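## Task

The reel in the right gripper already has one end of the cable fastened to it. Wrap the cable one full turn around its hub, keeping it within roughly one cable thickness of the hub over almost the entire turn. Declare completion only while the right gripper holds the reel up high and steady. Nothing except the grippers may carry the reel's weight, and the reel must not drop when the left arm is withdrawn. Apart from that hold, anything kept in place only by the robot at the end does not count.

## Robot and tools

Robot: two arms, left_arm and right_arm, each ending in a parallel two-finger gripper. The names are labels only and do not match image sides. Scene frame: origin on the table top midway between the arms, +z up, +x out over the table, left_arm on the +y side. Gripper frame: fingers point along the gripper's +z, and they open and close along its y. end_effector_position is the spot between the finger pads, about 1 cm short of the tips. Reported hand positions can be somewhat wrong, more so at long reach.

Row format (used by execute_actions and move): one flat list of 16 numbers covering both arms, even if one arm is idle: left x, y, z, qw, qx, qy, qz, opening, then the same eight for right. x, y, z are an absolute target position for that gripper in metres in the scene frame; qw..qz an absolute target orientation quaternion, w first, same frame. Opening runs from -1 (closed) to +1 (fully open, 0.094 m); it is an absolute setting, not a change. To keep an arm still, resend exactly the pose from the last result before it stopped, plus the opening it should keep; to keep an orientation, repeat one fixed quaternion rather than copying the drifting reported one.

execute_actions(actions): a list of up to 15 actions; each action is a table of up to 15 rows, one row per 1/30 s control step; if shorter, its final row repeats to fill 15 steps. An empty list just returns state and images. Any target more than 0.6 m from the gripper's current position along any of its own axes gets the action rejected for both arms; a malformed action, or a first action failing that check, rejects the whole call. Each control step clips the commanded pose to within 70 mm and 16 degrees of the measured one, so distant targets need several actions; after an action an arm continues only to its last clipped pose. Position beats orientation when both cannot be met. Joint friction can leave the hand up to about 31 mm off, and very small commands may do nothing.

move(target, speed, blocking): target is one 16-number row of absolute poses. Both grippers travel straight lines that finish together, 0.5 to 10 s long (cut off at 10 s). speed is path top speed in m/s, 0.002 to 0.5, default 0.25; turning is capped at twice that in rad/s. Rotation takes the shorter way. Paths ignore obstacles and the other arm; hands can lag, wander or overshoot speed, particularly with a near-straight arm. Opening is applied at the start. Faster contacts and targets placed deeper past a contact push harder. blocking=false returns after 0.5 s while motion continues; until a result shows it finished, other moves and action rows are refused, so call wait or stop first. The result adds a move: line with the ending (done, off_target, moving, held, fault) and limits (paced = pose was clipped; held = a check blocked some steps, after which the arm may surge), plus each gripper's distance from its target.

wait(seconds): 0 to 10; lets the scene run with last commands held, returning early if a running move finishes. stop(): brakes a running move; needs room, fingers keep moving. zoom_image(camera, region): camera is cam_high, cam_low, cam_left_wrist or cam_right_wrist; region [x0, y0, x1, y1] pixels of that 504x504 image, top-left origin, at most 504 by 504. finished_scene(scene): ends the current scene (give its number); irreversible; the result reports success and the next task.

Results: a state line per arm with position and wxyz quaternion; Hand target lines (where each controller now drives); grip_measured on the opening scale (last Joint positions value is the opening in metres; each gripper may read about 1 mm off); joint torques (noisy, offset, nonzero in free air); step readings of end_effector_position, with HELD marking steps where an arm's command was held back; 'pose unreachable' when the clearance check altered or blocked an arm's command; FAULT and MOTOR HOT lines. Joint ranges (rad): waist -2.618 to 3.054, shoulder 0.000 to 3.142, elbow 0.000 to 3.142, wrist pitch -1.571 to 1.571, wrist yaw -1.571 to 1.571, wrist roll -2.094 to 2.094. Camera calibration (intrinsics, distortion, world-to-camera transforms) is supplied and may be slightly off.

Gripping: fingers go to the opening written. For a secure hold command roughly 0.03 below grip_measured; smaller gaps grip more gently. Pad force is around 50-62 N, less on thin parts.

Avoid: dropping the reel, knocking anything off the table (fails the task), arms colliding or pressing on each other, slams and hard pushes. Holding loads heats motors: warning at 75 °C, a 10 s arm stop at 90 °C, and at 100 °C the arm goes limp and falls. Loose objects may occasionally be nudged by outside pushes.

Each tool is called after ">>>" by a JSON object that holds its "name" and its "arguments", one argument or row to a line.

## Session

>>> {"name": "execute_actions", "arguments": {
  "actions": []
}}

Scene clock: 0.00 s.
left_arm: end_effector_position=(+0.3793, +0.3624, +0.4687) grip_measured=+1.000 end_effector_quat_wxyz=(+0.790, -0.142, +0.594, -0.054) | right_arm: end_effector_position=(+0.3020, -0.0844, +0.4280) grip_measured=-0.963 end_effector_quat_wxyz=(+0.467, -0.317, +0.808, +0.169)
Joint positions: left_arm=[-0.017  1.112  1.094  0.282 -0.229 -0.241  0.094] | right_arm=[ 0.647  1.446  1.986 -1.075  0.091  0.028  0.002]
Joint velocities: left_arm=[ 0.017 -0.002  0.012 -0.037  0.007 -0.022  0.   ] | right_arm=[ 0.012 -0.007  0.012  0.022  0.066 -0.022  0.001]
Joint torques (N m, as the arm reports them, + toward a larger angle): no reading
Motor temperatures (°C, as the motors report them): left_arm=[24 28 28 29 25 24] | right_arm=[25 27 28 34 23 23]
Hand target (left_arm): +0.379, +0.362, +0.469; +0.790, -0.142, +0.594, -0.054
Hand target (right_arm): +0.306, -0.080, +0.437; +0.484, -0.312, +0.798, +0.178
camera_calibration (this result's frames):
cam_left_wrist: T_world_to_cam=[[0.110483, -0.991841, -0.063593, 0.342029], [-0.0739085, 0.0556084, -0.995713, 0.524576], [0.991126, 0.11471, -0.0671617, -0.283394], [0, 0, 0, 1]] pos_world=[0.281861, 0.342575, 0.525045]
cam_right_wrist: T_world_to_cam=[[0.595625, -0.8029, 0.0241353, -0.264398], [-0.737658, -0.558624, -0.379209, 0.379768], [0.317949, 0.208063, -0.924996, 0.41546], [0, 0, 0, 1]] pos_world=[0.305526, -0.0865794, 0.534692]

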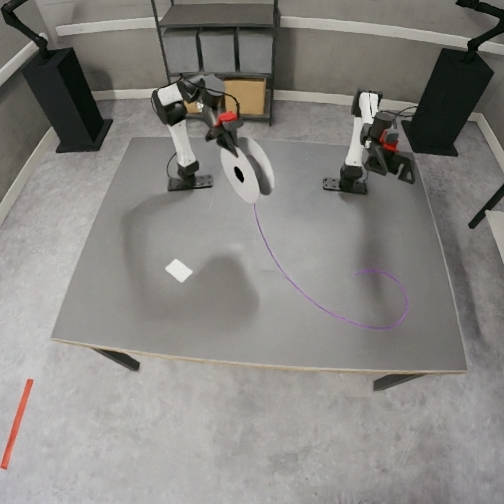

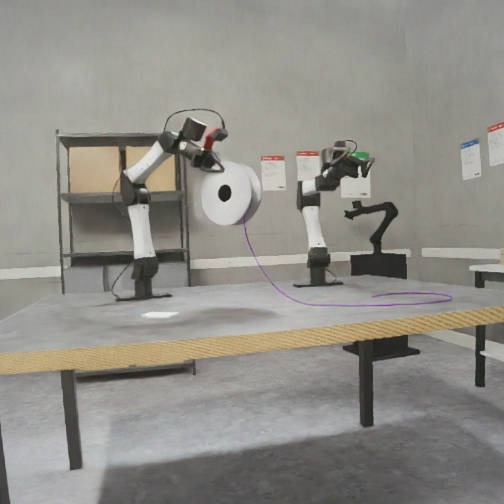

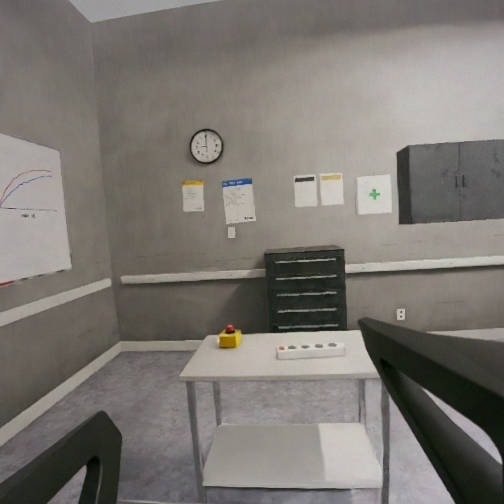

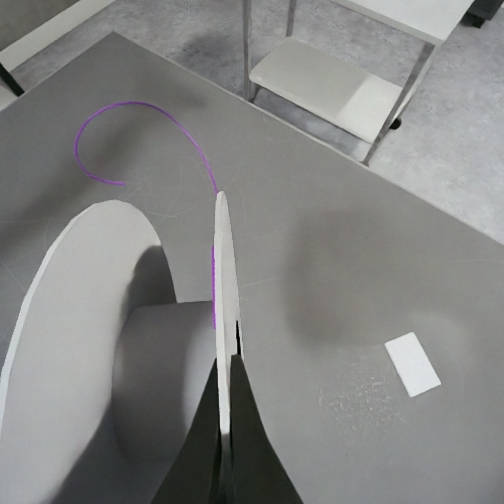

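>>> {"name": "move", "arguments": {
  "target": [0.15,0.16,0.2,0.671,0.223,0.671,-0.223,1, 0.249,-0.039,0.485,0.852,-0.174,0.274,0.411,-1],
  "speed": 0.15
}}

Scene clock: 10.13 s.
left_arm: end_effector_position=(+0.1544, +0.1572, +0.2106) grip_measured=+1.000 end_effector_quat_wxyz=(+0.673, +0.214, +0.668, -0.235) | right_arm: end_effector_position=(+0.2595, -0.0332, +0.4623) grip_measured=-0.963 end_effector_quat_wxyz=(+0.841, -0.181, +0.320, +0.397)
Joint positions: left_arm=[-1.279  0.287  0.117  0.192 -0.687 -0.012  0.094] | right_arm=[ 0.776  1.444  0.829  1.433  0.    -0.075  0.002]
Joint velocities: left_arm=[ 0.022  0.012 -0.007 -0.007  0.007 -0.066  0.   ] | right_arm=[ 0.017  0.007 -0.017 -0.066 -0.051 -0.037 -0.001]
Joint torques (N m, as the arm reports them, + toward a larger angle): left_arm=[-1.36  1.69  6.3   1.86 -0.05  0.09] | right_arm=[ 0.69 -5.19  8.03  1.83  0.04 -0.04]
Motor temperatures (°C, as the motors report them): left_arm=[24 28 29 31 25 24] | right_arm=[25 28 29 38 23 23]
Hand target (left_arm): +0.154, +0.157, +0.199; +0.671, +0.220, +0.671, -0.227
Hand target (right_arm): +0.247, -0.042, +0.483; +0.855, -0.163, +0.279, +0.407
Off the commanded pose (left_arm): 0.012 m, 2 deg.
Off the commanded pose (right_arm): 0.026 m, 6 deg.
move: off_target (left_arm, right_arm)
camera_calibration (this result's frames):
cam_left_wrist: T_world_to_cam=[[-0.620594, -0.716567, -0.318425, 0.270211], [-0.0448725, 0.437874, -0.897916, 0.177163], [0.782847, -0.542953, -0.303896, 0.131154], [0, 0, 0, 1]] pos_world=[0.0729675, 0.18726, 0.284977]
cam_right_wrist: T_world_to_cam=[[0.769504, -0.637182, -0.0431473, -0.207366], [0.073349, 0.155291, -0.985142, 0.483399], [0.634416, 0.754906, 0.166234, -0.118368], [0, 0, 0, 1]] pos_world=[0.199207, -0.117841, 0.486946]

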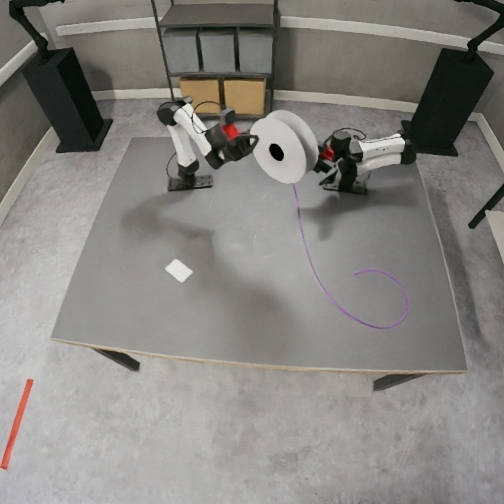

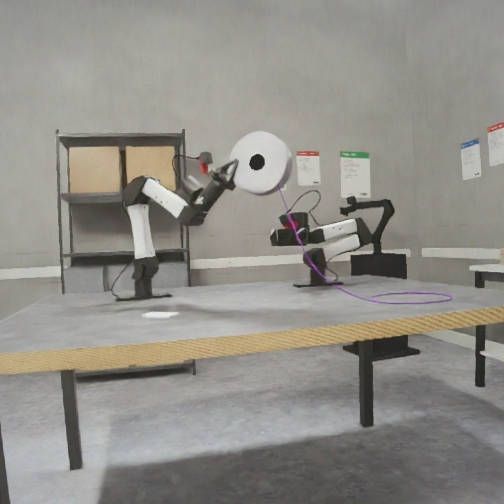

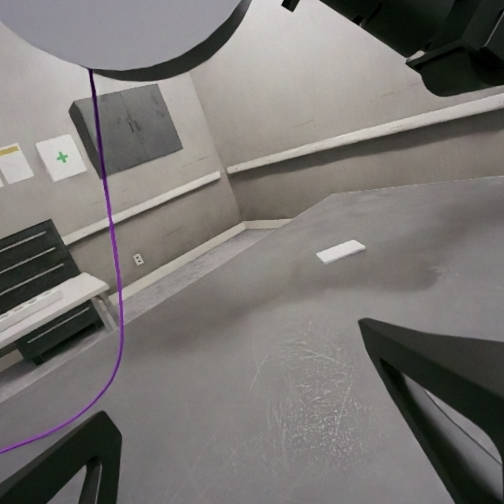

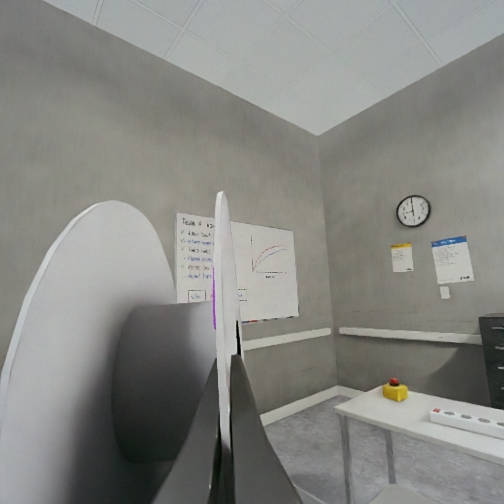

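>>> {"name": "move", "arguments": {
  "target": [0.42,0.31,0.09,0.671,0.223,0.671,-0.223,1, 0.249,-0.039,0.485,0.852,-0.174,0.274,0.411,-1]
}}

>>> {"name": "move", "arguments": {
  "target": [0.49,0.255,0.07,0.671,0.223,0.671,-0.223,1, 0.249,-0.039,0.485,0.852,-0.174,0.274,0.411,-1],
  "speed": 0.1
}}

Scene clock: 16.13 s.
left_arm: end_effector_position=(+0.4170, +0.3136, +0.0864) grip_measured=+1.000 end_effector_quat_wxyz=(+0.665, +0.225, +0.679, -0.217) | right_arm: end_effector_position=(+0.2551, -0.0291, +0.4614) grip_measured=-0.963 end_effector_quat_wxyz=(+0.837, -0.197, +0.314, +0.402)
Joint positions: left_arm=[0.28  2.123 0.545 1.542 0.861 0.031 0.094] | right_arm=[ 0.776  1.444  0.829  1.428 -0.035 -0.075  0.002]
Joint velocities: left_arm=[-0.012 -0.012  0.022  0.022 -0.037  0.022  0.   ] | right_arm=[ 0.007 -0.022 -0.002  0.022  0.022 -0.066 -0.001]
Joint torques (N m, as the arm reports them, + toward a larger angle): left_arm=[-0.23 -7.25  5.2   1.8   0.18 -0.08] | right_arm=[-0.53 -4.72  8.58  1.85  0.07  0.12]
Motor temperatures (°C, as the motors report them): left_arm=[24 28 29 32 25 24] | right_arm=[25 28 30 38 23 23]
Hand target (left_arm): +0.422, +0.315, +0.087; +0.668, +0.227, +0.674, -0.220
Hand target (right_arm): +0.248, -0.040, +0.484; +0.852, -0.174, +0.275, +0.411
Off the commanded pose (left_arm): 0.006 m, 1 deg.
Off the commanded pose (right_arm): 0.026 m, 6 deg.
joint sent to its limit (left arm) — the command would take joint 4 (wrist pitch) past its upper limit, so that joint was sent only as far as its limit.
move: off_target (right_arm); limits=paced
camera_calibration (this result's frames):
cam_left_wrist: T_world_to_cam=[[-0.617844, -0.706694, -0.34475, 0.503736], [-0.061537, 0.480558, -0.874801, 0.000476052], [0.783889, -0.519276, -0.340398, -0.031946], [0, 0, 0, 1]] pos_world=[0.336302, 0.33917, 0.163205]
cam_right_wrist: T_world_to_cam=[[0.785006, -0.619238, -0.0176284, -0.216606], [0.0873899, 0.138866, -0.986448, 0.478731], [0.613294, 0.772827, 0.163126, -0.111175], [0, 0, 0, 1]] pos_world=[0.196384, -0.114691, 0.48656]

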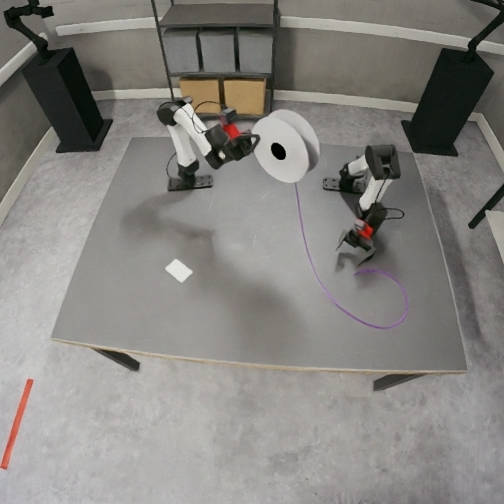

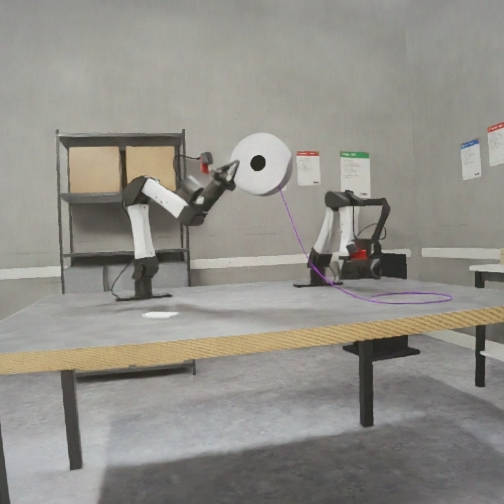

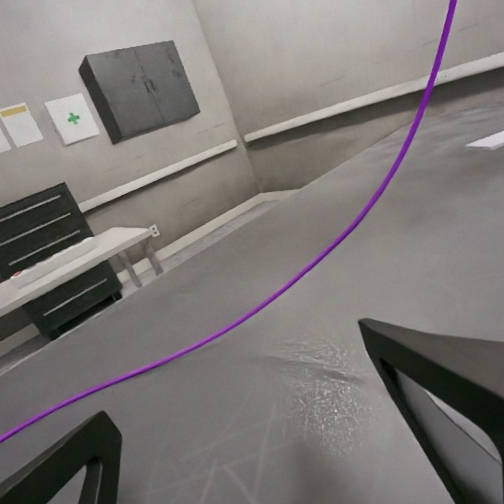

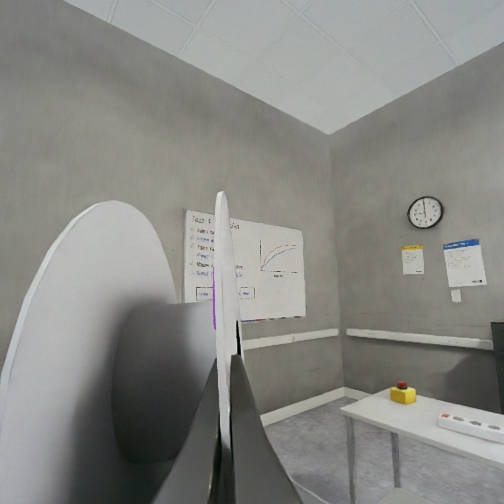

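Scene clock: 17.50 s.
left_arm: end_effector_position=(+0.4845, +0.2565, +0.0782) grip_measured=+1.000 end_effector_quat_wxyz=(+0.678, +0.231, +0.662, -0.219) | right_arm: end_effector_position=(+0.2551, -0.0289, +0.4612) grip_measured=-0.963 end_effector_quat_wxyz=(+0.837, -0.197, +0.314, +0.402)
Joint positions: left_arm=[0.082 2.292 0.821 1.492 0.677 0.01  0.094] | right_arm=[ 0.776  1.444  0.829  1.426 -0.035 -0.075  0.002]
Joint velocities: left_arm=[-0.002 -0.012 -0.007 -0.081  0.007 -0.007  0.   ] | right_arm=[-0.012 -0.007 -0.012 -0.022  0.007  0.007  0.   ]
Joint torques (N m, as the arm reports them, + toward a larger angle): left_arm=[-1.06 -9.42  5.89  1.63 -0.06 -0.05] | right_arm=[-0.51 -4.72  8.57  1.84  0.06  0.13]
Motor temperatures (°C, as the motors report them): left_arm=[24 28 30 32 25 24] | right_arm=[25 28 30 39 23 23]
Hand target (left_arm): +0.490, +0.255, +0.071; +0.671, +0.223, +0.671, -0.223
Hand target (right_arm): +0.248, -0.040, +0.484; +0.852, -0.174, +0.275, +0.411
Off the commanded pose (left_arm): 0.010 m, 2 deg.
Off the commanded pose (right_arm): 0.027 m, 6 deg.
move: off_target (right_arm)
camera_calibration (this result's frames):
cam_left_wrist: T_world_to_cam=[[-0.612233, -0.701676, -0.364447, 0.499823], [-0.0183138, 0.473391, -0.880662, 0.00626455], [0.790465, -0.532496, -0.302676, -0.120054], [0, 0, 0, 1]] pos_world=[0.401021, 0.28382, 0.151338]
cam_right_wrist: T_world_to_cam=[[0.785161, -0.619051, -0.0172902, -0.216723], [0.0869267, 0.137809, -0.986637, 0.478679], [0.613161, 0.773166, 0.162014, -0.110783], [0, 0, 0, 1]] pos_world=[0.19648, -0.114475, 0.486484]

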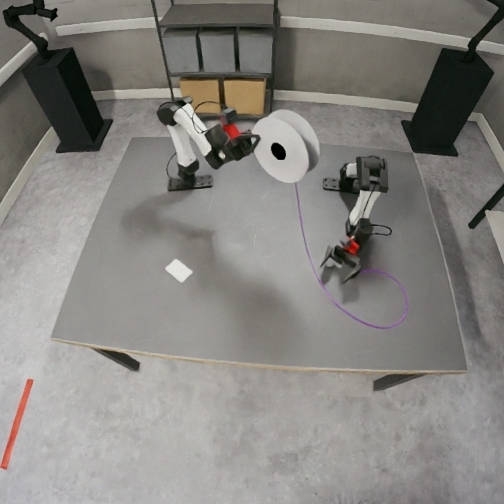

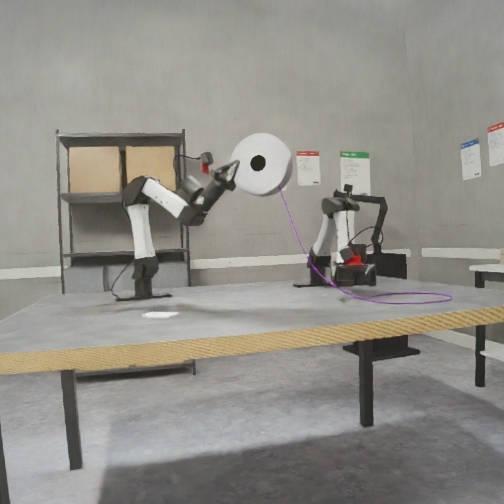

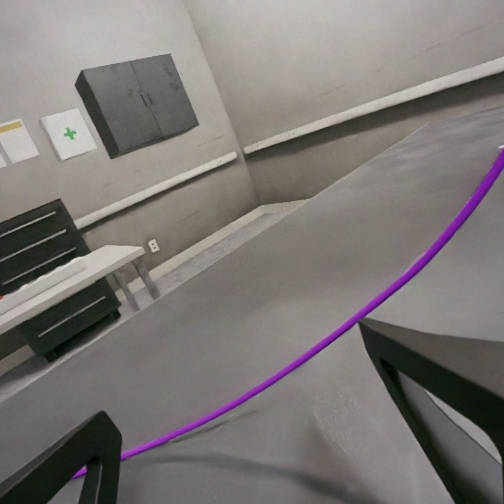

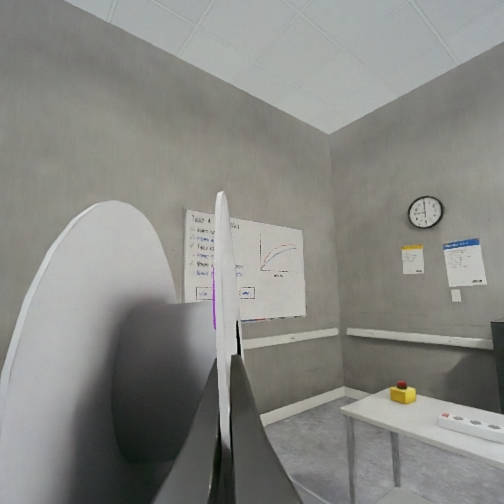

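>>> {"name": "move", "arguments": {
  "target": [0.485,0.185,0.08,0.671,0.223,0.671,-0.223,1, 0.249,-0.039,0.485,0.852,-0.174,0.274,0.411,-1],
  "speed": 0.1
}}

>>> {"name": "move", "arguments": {
  "target": [0.485,0.185,0.08,0.671,0.223,0.671,-0.223,-1, 0.249,-0.039,0.485,0.852,-0.174,0.274,0.411,-1]
}}

Scene clock: 21.87 s.
left_arm: end_effector_position=(+0.4791, +0.1851, +0.0713) grip_measured=+1.000 end_effector_quat_wxyz=(+0.667, +0.229, +0.673, -0.224) | right_arm: end_effector_position=(+0.2551, -0.0290, +0.4613) grip_measured=-0.963 end_effector_quat_wxyz=(+0.837, -0.197, +0.314, +0.402)
Joint positions: left_arm=[-0.121  2.292  0.821  1.459  0.478  0.008  0.094] | right_arm=[ 0.776  1.444  0.829  1.427 -0.035 -0.075  0.002]
Joint velocities: left_arm=[-0.002 -0.007  0.022  0.022 -0.051 -0.007  0.   ] | right_arm=[ 0.002 -0.007  0.002  0.007  0.066  0.007  0.001]
Joint torques (N m, as the arm reports them, + toward a larger angle): left_arm=[ -0.84 -12.72   5.79   1.65  -0.07  -0.06] | right_arm=[-0.53 -4.74  8.58  1.86  0.06  0.13]
Motor temperatures (°C, as the motors report them): left_arm=[24 29 30 32 25 24] | right_arm=[25 28 31 39 23 23]
Hand target (left_arm): +0.486, +0.184, +0.081; +0.671, +0.223, +0.671, -0.224
Hand target (right_arm): +0.248, -0.040, +0.484; +0.852, -0.174, +0.275, +0.411
Off the commanded pose (left_arm): 0.011 m, 1 deg.
Off the commanded pose (right_arm): 0.026 m, 6 deg.
move: off_target (left_arm, right_arm)
camera_calibration (this result's frames):
cam_left_wrist: T_world_to_cam=[[-0.62672, -0.699344, -0.343716, 0.448842], [-0.0459156, 0.473464, -0.879616, 0.0470296], [0.777891, -0.535491, -0.32884, -0.147457], [0, 0, 0, 1]] pos_world=[0.398163, 0.212666, 0.147152]
cam_right_wrist: T_world_to_cam=[[0.785165, -0.619045, -0.0173108, -0.216717], [0.0871434, 0.138116, -0.986575, 0.478679], [0.613125, 0.773115, 0.16239, -0.110892], [0, 0, 0, 1]] pos_world=[0.196436, -0.114539, 0.486509]

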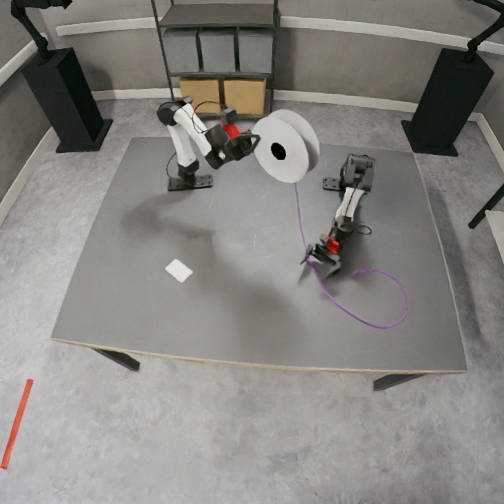

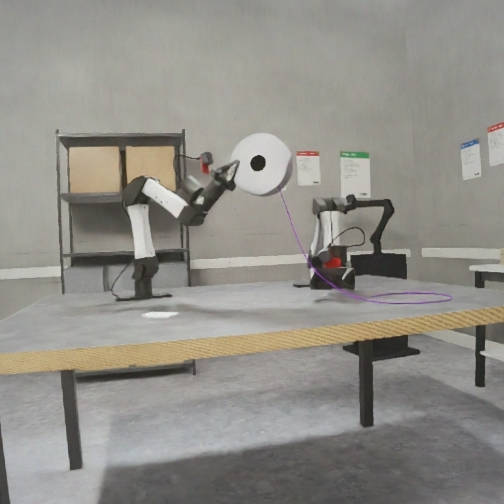

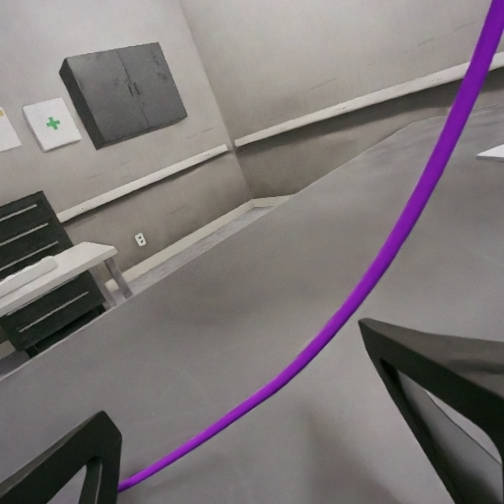

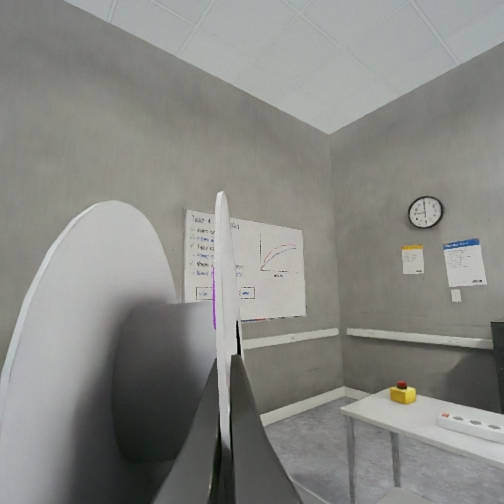

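Scene clock: 22.63 s.
left_arm: end_effector_position=(+0.4792, +0.1852, +0.0713) grip_measured=-0.989 end_effector_quat_wxyz=(+0.667, +0.228, +0.673, -0.224) | right_arm: end_effector_position=(+0.2553, -0.0288, +0.4610) grip_measured=-0.963 end_effector_quat_wxyz=(+0.837, -0.197, +0.315, +0.402)
Joint positions: left_arm=[-0.121  2.292  0.821  1.459  0.477  0.008  0.001] | right_arm=[ 0.776  1.444  0.829  1.425 -0.035 -0.075  0.002]
Joint velocities: left_arm=[-0.017 -0.007  0.002  0.037 -0.037 -0.037  0.001] | right_arm=[-0.012 -0.012 -0.002 -0.051  0.022  0.037 -0.   ]
Joint torques (N m, as the arm reports them, + toward a larger angle): left_arm=[ -0.63 -12.89   5.38   1.67  -0.08  -0.05] | right_arm=[-0.52 -4.78  8.53  1.85  0.06  0.11]
Motor temperatures (°C, as the motors report them): left_arm=[24 30 30 33 25 24] | right_arm=[25 28 31 39 23 23]
Hand target (left_arm): +0.485, +0.185, +0.080; +0.671, +0.223, +0.671, -0.223
Hand target (right_arm): +0.248, -0.040, +0.483; +0.852, -0.174, +0.275, +0.411
Off the commanded pose (left_arm): 0.010 m, 1 deg.
Off the commanded pose (right_arm): 0.027 m, 6 deg.
move: off_target (right_arm)
camera_calibration (this result's frames):
cam_left_wrist: T_world_to_cam=[[-0.625919, -0.700056, -0.343726, 0.448774], [-0.0464554, 0.473423, -0.87961, 0.0472259], [0.778504, -0.534596, -0.328845, -0.147925], [0, 0, 0, 1]] pos_world=[0.398251, 0.212729, 0.147151]
cam_right_wrist: T_world_to_cam=[[0.785149, -0.619067, -0.0172285, -0.216742], [0.0862763, 0.136886, -0.986823, 0.47868], [0.613267, 0.773317, 0.160886, -0.110455], [0, 0, 0, 1]] pos_world=[0.196614, -0.114285, 0.486409]

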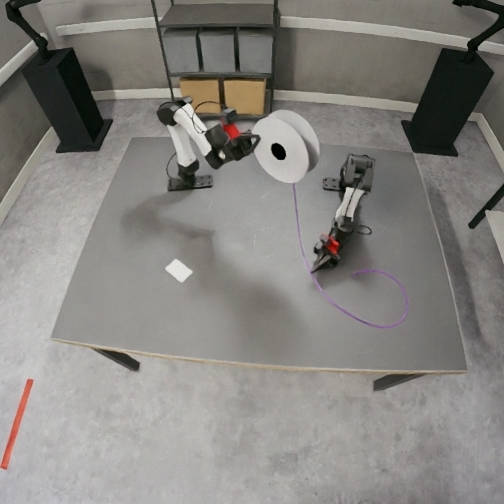

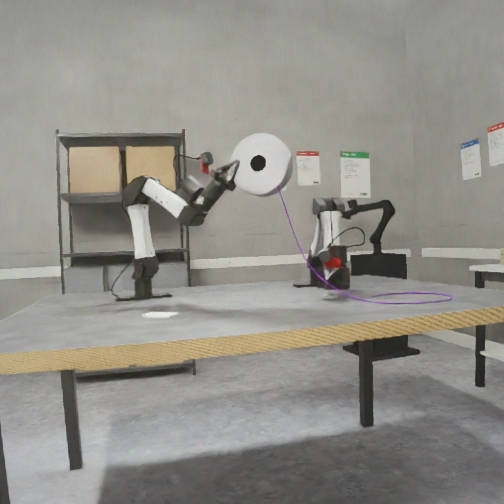

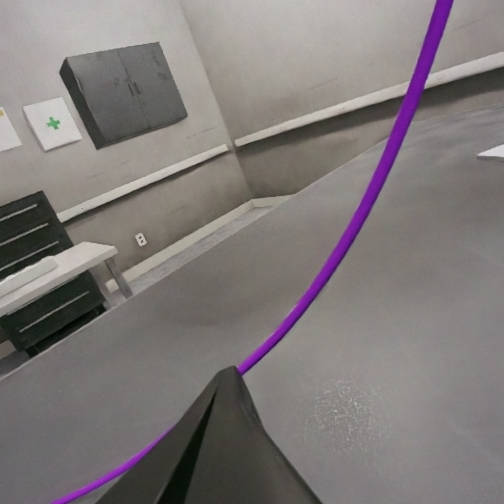

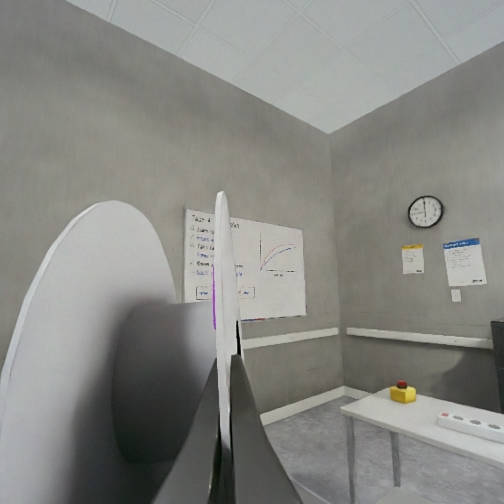

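Missed; go further forward.

>>> {"name": "move", "arguments": {
  "target": [0.485,0.185,0.08,0.671,0.223,0.671,-0.223,1, 0.249,-0.039,0.485,0.852,-0.174,0.274,0.411,-1]
}}

>>> {"name": "move", "arguments": {
  "target": [0.52,0.14,0.09,0.671,0.223,0.671,-0.223,1, 0.249,-0.039,0.485,0.852,-0.174,0.274,0.411,-1],
  "speed": 0.1
}}

>>> {"name": "move", "arguments": {
  "target": [0.52,0.14,0.09,0.671,0.223,0.671,-0.223,-1, 0.249,-0.039,0.485,0.852,-0.174,0.274,0.411,-1]
}}

Scene clock: 27.23 s.
left_arm: end_effector_position=(+0.4792, +0.1852, +0.0713) grip_measured=+1.000 end_effector_quat_wxyz=(+0.667, +0.228, +0.673, -0.224) | right_arm: end_effector_position=(+0.2552, -0.0288, +0.4611) grip_measured=-0.963 end_effector_quat_wxyz=(+0.837, -0.197, +0.315, +0.402)
Joint positions: left_arm=[-0.121  2.292  0.821  1.459  0.477  0.008  0.094] | right_arm=[ 0.776  1.444  0.829  1.426 -0.035 -0.075  0.002]
Joint velocities: left_arm=[ 0.007  0.007  0.007 -0.007 -0.022  0.007  0.   ] | right_arm=[ 0.007 -0.012 -0.012  0.095  0.007 -0.007 -0.001]
Joint torques (N m, as the arm reports them, + toward a larger angle): left_arm=[ -0.65 -12.91   5.42   1.67  -0.07  -0.05] | right_arm=[-0.57 -4.82  8.6   1.84  0.06  0.12]
Motor temperatures (°C, as the motors report them): left_arm=[24 32 30 33 25 24] | right_arm=[25 28 32 39 23 23]
Hand target (left_arm): +0.485, +0.185, +0.080; +0.671, +0.223, +0.671, -0.223
Hand target (right_arm): +0.248, -0.040, +0.484; +0.852, -0.174, +0.275, +0.411
Off the commanded pose (left_arm): 0.010 m, 1 deg.
Off the commanded pose (right_arm): 0.027 m, 6 deg.
move: off_target (right_arm)
camera_calibration (this result's frames):
cam_left_wrist: T_world_to_cam=[[-0.625919, -0.700056, -0.343726, 0.448774], [-0.0464554, 0.473423, -0.87961, 0.0472259], [0.778504, -0.534596, -0.328845, -0.147925], [0, 0, 0, 1]] pos_world=[0.398251, 0.212729, 0.147151]
cam_right_wrist: T_world_to_cam=[[0.785153, -0.619061, -0.0172491, -0.216735], [0.0864931, 0.137193, -0.986761, 0.47868], [0.613232, 0.773266, 0.161262, -0.110564], [0, 0, 0, 1]] pos_world=[0.19657, -0.114348, 0.486434]

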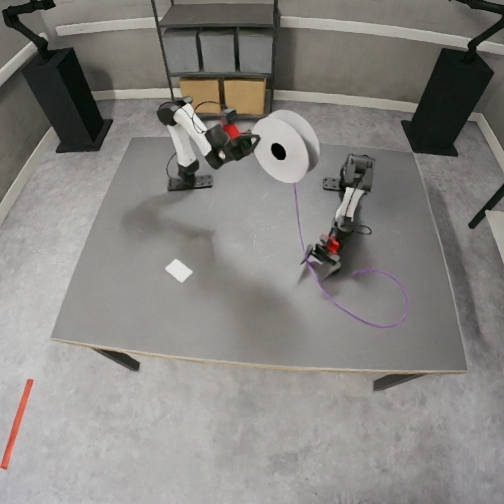

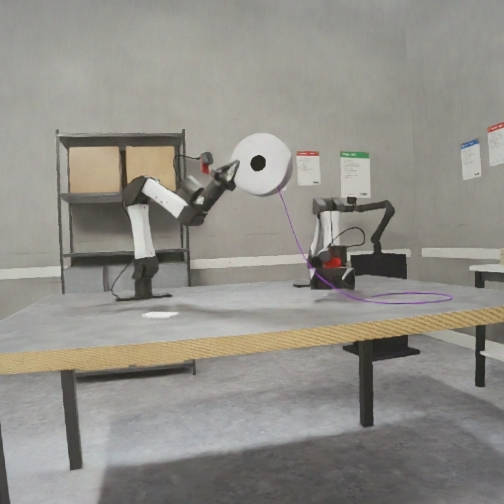

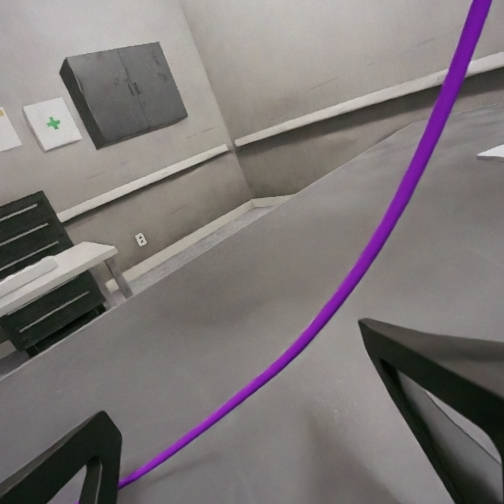

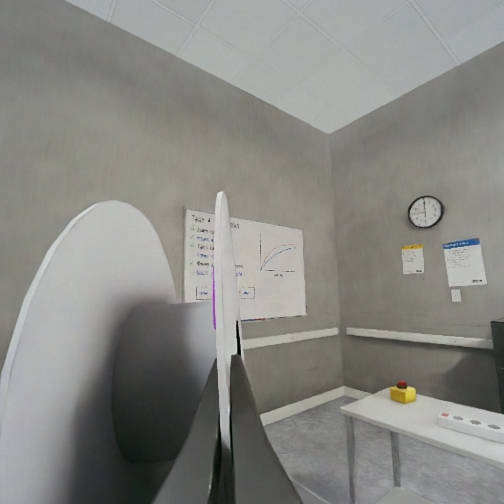

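Scene clock: 28.43 s.
left_arm: end_effector_position=(+0.5151, +0.1435, +0.0998) grip_measured=+1.000 end_effector_quat_wxyz=(+0.680, +0.228, +0.661, -0.222) | right_arm: end_effector_position=(+0.2551, -0.0290, +0.4613) grip_measured=-0.963 end_effector_quat_wxyz=(+0.837, -0.197, +0.314, +0.402)
Joint positions: left_arm=[-0.21   2.292  1.013  1.302  0.384  0.008  0.094] | right_arm=[ 0.776  1.444  0.829  1.427 -0.035 -0.075  0.002]
Joint velocities: left_arm=[ 0.017  0.012 -0.002  0.007 -0.066  0.022  0.   ] | right_arm=[-0.017  0.002  0.012 -0.051  0.051 -0.081 -0.   ]
Joint torques (N m, as the arm reports them, + toward a larger angle): left_arm=[ -1.06 -10.56   7.05   1.64  -0.09  -0.05] | right_arm=[-0.5  -4.79  8.56  1.85  0.08  0.12]
Motor temperatures (°C, as the motors report them): left_arm=[24 32 30 33 25 24] | right_arm=[25 29 32 39 23 23]
Hand target (left_arm): +0.520, +0.141, +0.091; +0.671, +0.223, +0.671, -0.223
Hand target (right_arm): +0.248, -0.040, +0.484; +0.852, -0.174, +0.275, +0.411
Off the commanded pose (left_arm): 0.012 m, 2 deg.
Off the commanded pose (right_arm): 0.026 m, 6 deg.
move: off_target (left_arm, right_arm)
camera_calibration (this result's frames):
cam_left_wrist: T_world_to_cam=[[-0.611243, -0.705283, -0.359107, 0.446558], [-0.0181676, 0.466121, -0.884534, 0.0807466], [0.791235, -0.534141, -0.297727, -0.198495], [0, 0, 0, 1]] pos_world=[0.431479, 0.171288, 0.172688]
cam_right_wrist: T_world_to_cam=[[0.785165, -0.619045, -0.0173108, -0.216717], [0.0871434, 0.138116, -0.986575, 0.478679], [0.613125, 0.773115, 0.16239, -0.110892], [0, 0, 0, 1]] pos_world=[0.196436, -0.114539, 0.486509]

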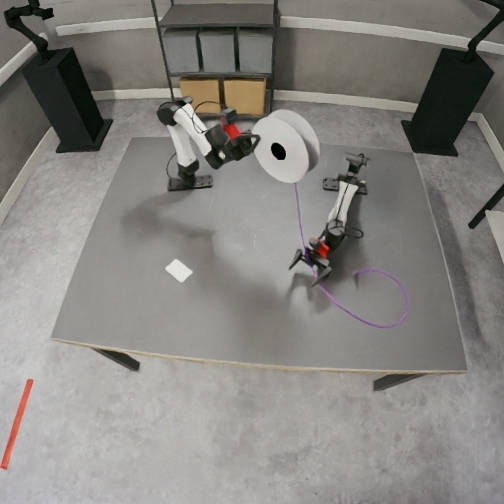

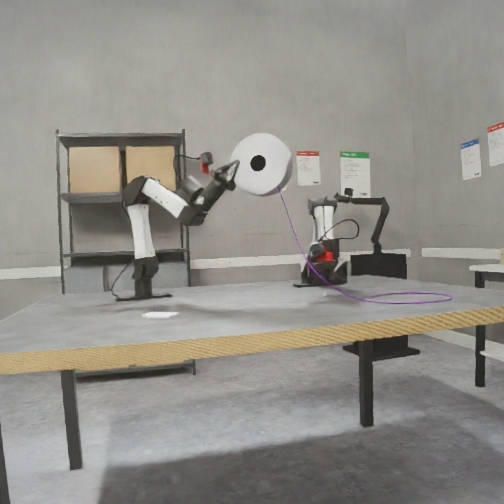

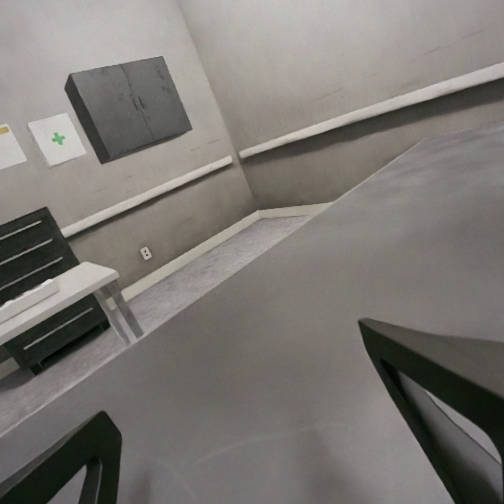

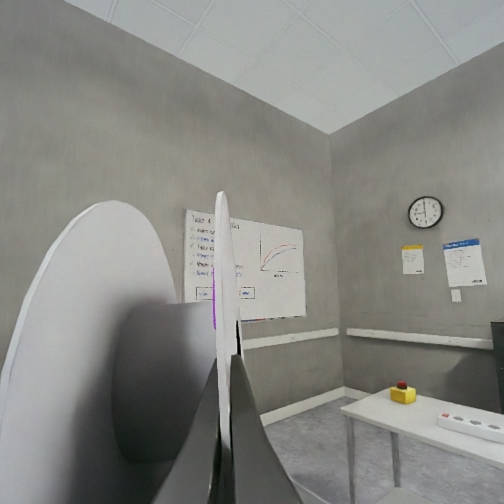

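Scene clock: 29.13 s.
left_arm: end_effector_position=(+0.5151, +0.1435, +0.0998) grip_measured=-0.988 end_effector_quat_wxyz=(+0.679, +0.228, +0.662, -0.222) | right_arm: end_effector_position=(+0.2577, -0.0254, +0.4570) grip_measured=-0.963 end_effector_quat_wxyz=(+0.833, -0.203, +0.324, +0.400)
Joint positions: left_arm=[-0.21   2.292  1.013  1.302  0.384  0.007  0.001] | right_arm=[ 0.776  1.444  0.829  1.402 -0.035 -0.075  0.002]
Joint velocities: left_arm=[ 0.012 -0.007 -0.002 -0.066  0.037  0.037 -0.003] | right_arm=[ 0.002 -0.012 -0.007 -0.051  0.022 -0.037  0.001]
Joint torques (N m, as the arm reports them, + toward a larger angle): left_arm=[ -1.15 -10.29   7.03   1.68  -0.1   -0.06] | right_arm=[-0.52 -4.9   8.44  2.13  0.07  0.12]
Motor temperatures (°C, as the motors report them): left_arm=[24 32 30 33 25 24] | right_arm=[25 29 32 39 23 23]
Hand target (left_arm): +0.519, +0.140, +0.090; +0.671, +0.223, +0.671, -0.223
Hand target (right_arm): +0.248, -0.040, +0.483; +0.851, -0.174, +0.276, +0.411
Off the commanded pose (left_arm): 0.011 m, 2 deg.
Off the commanded pose (right_arm): 0.032 m, 7 deg.
move: off_target (left_arm, right_arm)
camera_calibration (this result's frames):
cam_left_wrist: T_world_to_cam=[[-0.611728, -0.705663, -0.357531, 0.446674], [-0.0192921, 0.465133, -0.88503, 0.0814387], [0.790833, -0.5345, -0.298149, -0.198223], [0, 0, 0, 1]] pos_world=[0.431576, 0.171371, 0.172676]
cam_right_wrist: T_world_to_cam=[[0.784923, -0.619388, -0.0159483, -0.217122], [0.0728101, 0.11777, -0.990368, 0.478609], [0.6153, 0.776202, 0.137538, -0.103686], [0, 0, 0, 1]] pos_world=[0.199374, -0.110367, 0.484797]

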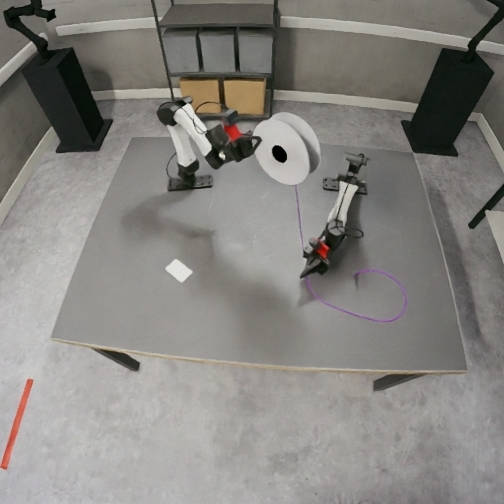

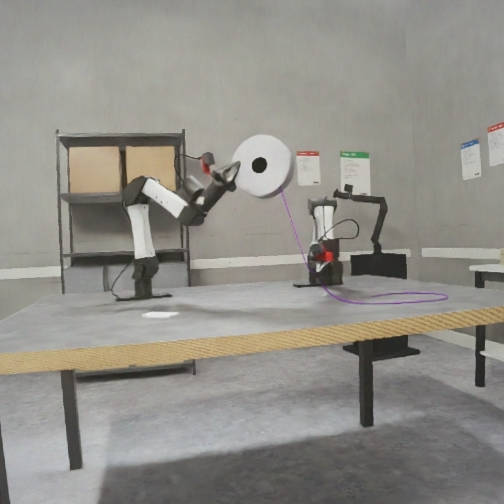

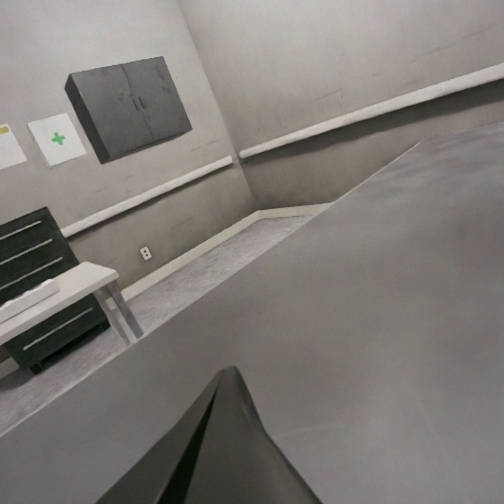

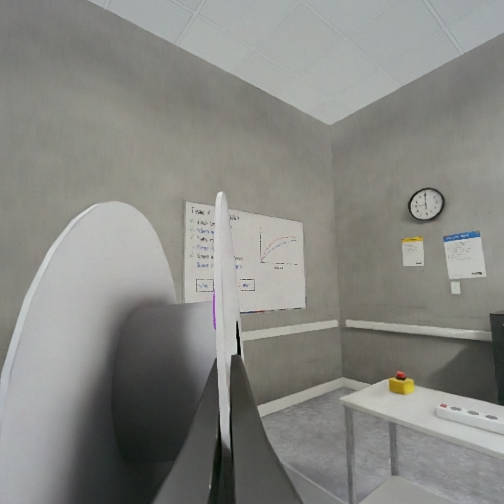

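>>> {"name": "move", "arguments": {
  "target": [0.095,-0.021,0.193,0.671,0.223,0.671,-0.223,-1, 0.249,-0.039,0.485,0.852,-0.174,0.274,0.411,-1],
  "speed": 0.15
}}

>>> {"name": "move", "arguments": {
  "target": [-0.013,-0.165,0.437,0.671,0.223,0.671,-0.223,-1, 0.249,-0.039,0.485,0.852,-0.174,0.274,0.411,-1],
  "speed": 0.15
}}

Scene clock: 36.47 s.
left_arm: end_effector_position=(+0.1015, -0.0213, +0.1974) grip_measured=-0.989 end_effector_quat_wxyz=(+0.676, +0.200, +0.672, -0.228) | right_arm: end_effector_position=(+0.2530, -0.0246, +0.4587) grip_measured=-0.963 end_effector_quat_wxyz=(+0.829, -0.208, +0.316, +0.412)
Joint positions: left_arm=[-1.642  1.608  0.541  1.103 -1.08  -0.004  0.001] | right_arm=[ 0.776  1.444  0.829  1.413 -0.06  -0.06   0.002]
Joint velocities: left_arm=[ 0.007  0.032  0.007 -0.022 -0.051 -0.022 -0.   ] | right_arm=[-0.007 -0.007  0.012 -0.022  0.081 -0.051  0.001]
Joint torques (N m, as the arm reports them, + toward a larger angle): left_arm=[-2.   -5.52  7.64  1.24  0.13 -0.01] | right_arm=[-0.5  -4.88  8.47  2.01  0.35 -0.01]
Motor temperatures (°C, as the motors report them): left_arm=[24 33 30 33 25 24] | right_arm=[25 29 33 39 23 23]
Hand target (left_arm): +0.094, -0.029, +0.193; +0.670, +0.220, +0.672, -0.225
Hand target (right_arm): +0.248, -0.040, +0.483; +0.851, -0.174, +0.276, +0.412
Off the commanded pose (left_arm): 0.008 m, 3 deg.
Off the commanded pose (right_arm): 0.030 m, 7 deg.
move: off_target (left_arm, right_arm)
camera_calibration (this result's frames):
cam_left_wrist: T_world_to_cam=[[-0.600477, -0.737376, -0.309361, 0.100972], [-0.0630514, 0.42933, -0.900944, 0.243375], [0.797152, -0.521491, -0.304296, 0.0707326], [0, 0, 0, 1]] pos_world=[0.0195917, 0.0068521, 0.272028]
cam_right_wrist: T_world_to_cam=[[0.802102, -0.597117, -0.00916269, -0.219867], [0.0811604, 0.124197, -0.988933, 0.477996], [0.591647, 0.792481, 0.148081, -0.100089], [0, 0, 0, 1]] pos_world=[0.196779, -0.111333, 0.485513]

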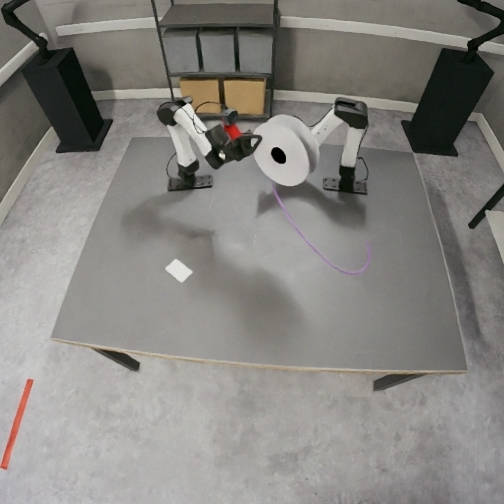

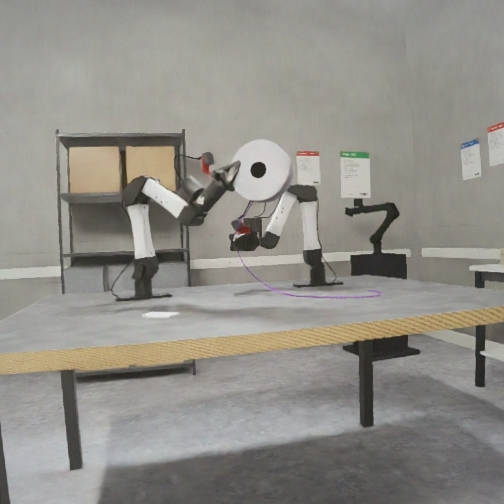

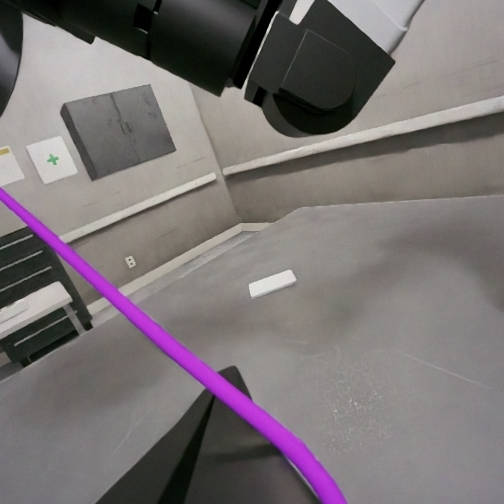

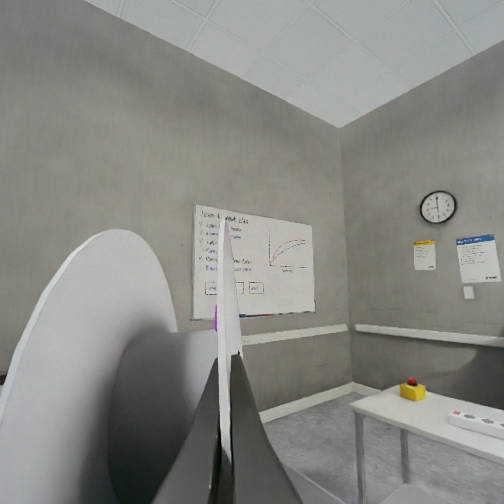

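Scene clock: 39.23 s.
left_arm: end_effector_position=(+0.0358, -0.1200, +0.4452) grip_measured=-0.989 end_effector_quat_wxyz=(+0.694, +0.130, +0.687, -0.173) | right_arm: end_effector_position=(+0.2192, -0.0412, +0.4844) grip_measured=-0.963 end_effector_quat_wxyz=(+0.837, -0.194, +0.234, +0.456)
Joint positions: left_arm=[-1.8    1.87   1.887  0.137 -1.42   0.094  0.001] | right_arm=[ 0.796  1.441  0.829  1.577 -0.123 -0.018  0.002]
Joint velocities: left_arm=[-0.002  0.007  0.071 -0.198  0.007 -0.051 -0.001] | right_arm=[-0.007 -0.017 -0.002  0.051  0.007 -0.051 -0.   ]
Joint torques (N m, as the arm reports them, + toward a larger angle): left_arm=[-6.31 -7.45  9.25  1.12  1.63  0.07] | right_arm=[-2.27 -4.39  7.89  0.21  1.   -0.47]
Motor temperatures (°C, as the motors report them): left_arm=[24 33 31 33 25 24] | right_arm=[25 29 33 39 23 23]
Hand target (left_arm): -0.012, -0.152, +0.434; +0.680, +0.219, +0.663, -0.223
Hand target (right_arm): +0.247, -0.041, +0.483; +0.852, -0.175, +0.273, +0.411
Off the commanded pose (left_arm): 0.067 m, 13 deg.
Off the commanded pose (right_arm): 0.030 m, 7 deg.
move: off_target (left_arm, right_arm)
camera_calibration (this result's frames):
cam_left_wrist: T_world_to_cam=[[-0.457365, -0.840958, -0.289148, 0.0388429], [-0.143477, 0.390671, -0.90928, 0.506747], [0.877628, -0.374387, -0.299337, 0.159574], [0, 0, 0, 1]] pos_world=[-0.0495746, -0.105564, 0.519773]
cam_right_wrist: T_world_to_cam=[[0.853702, -0.520544, 0.0150723, -0.222357], [0.171634, 0.253921, -0.951875, 0.475732], [0.491665, 0.815204, 0.306116, -0.124481], [0, 0, 0, 1]] pos_world=[0.169378, -0.135067, 0.494295]

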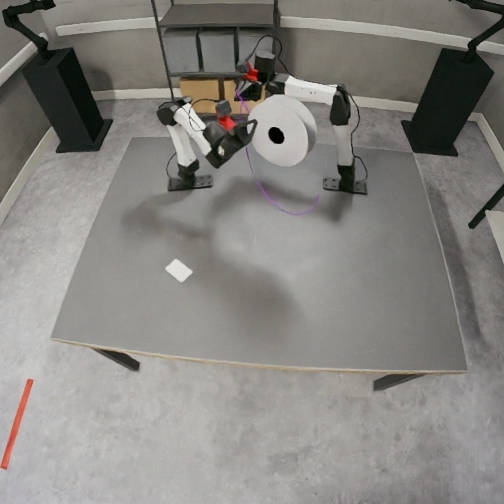

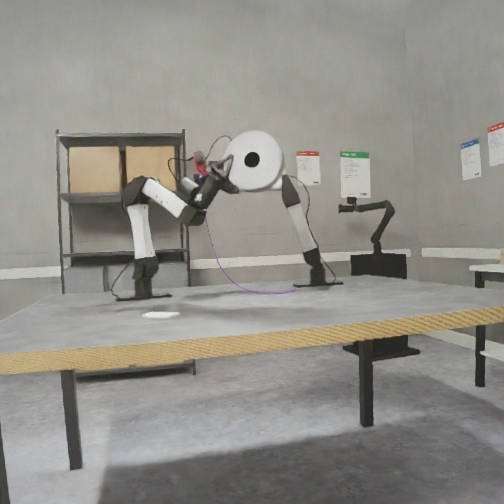

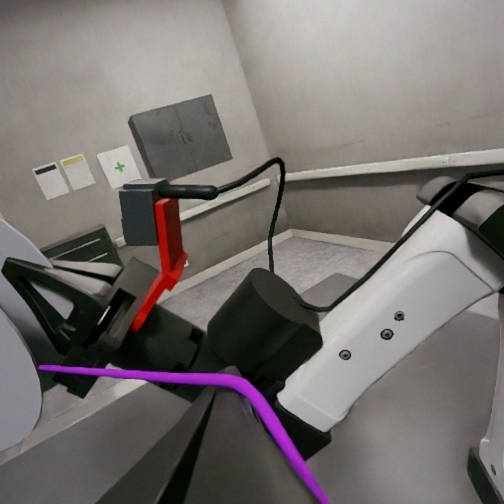

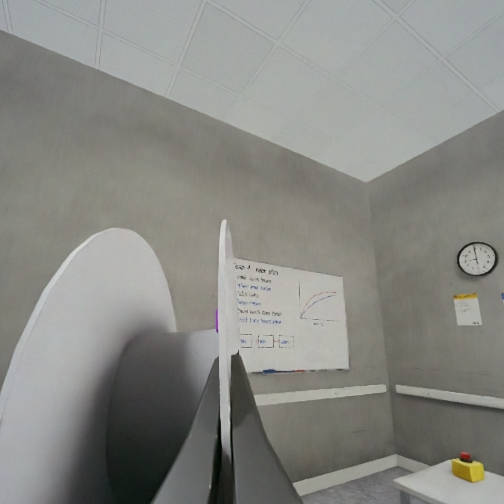

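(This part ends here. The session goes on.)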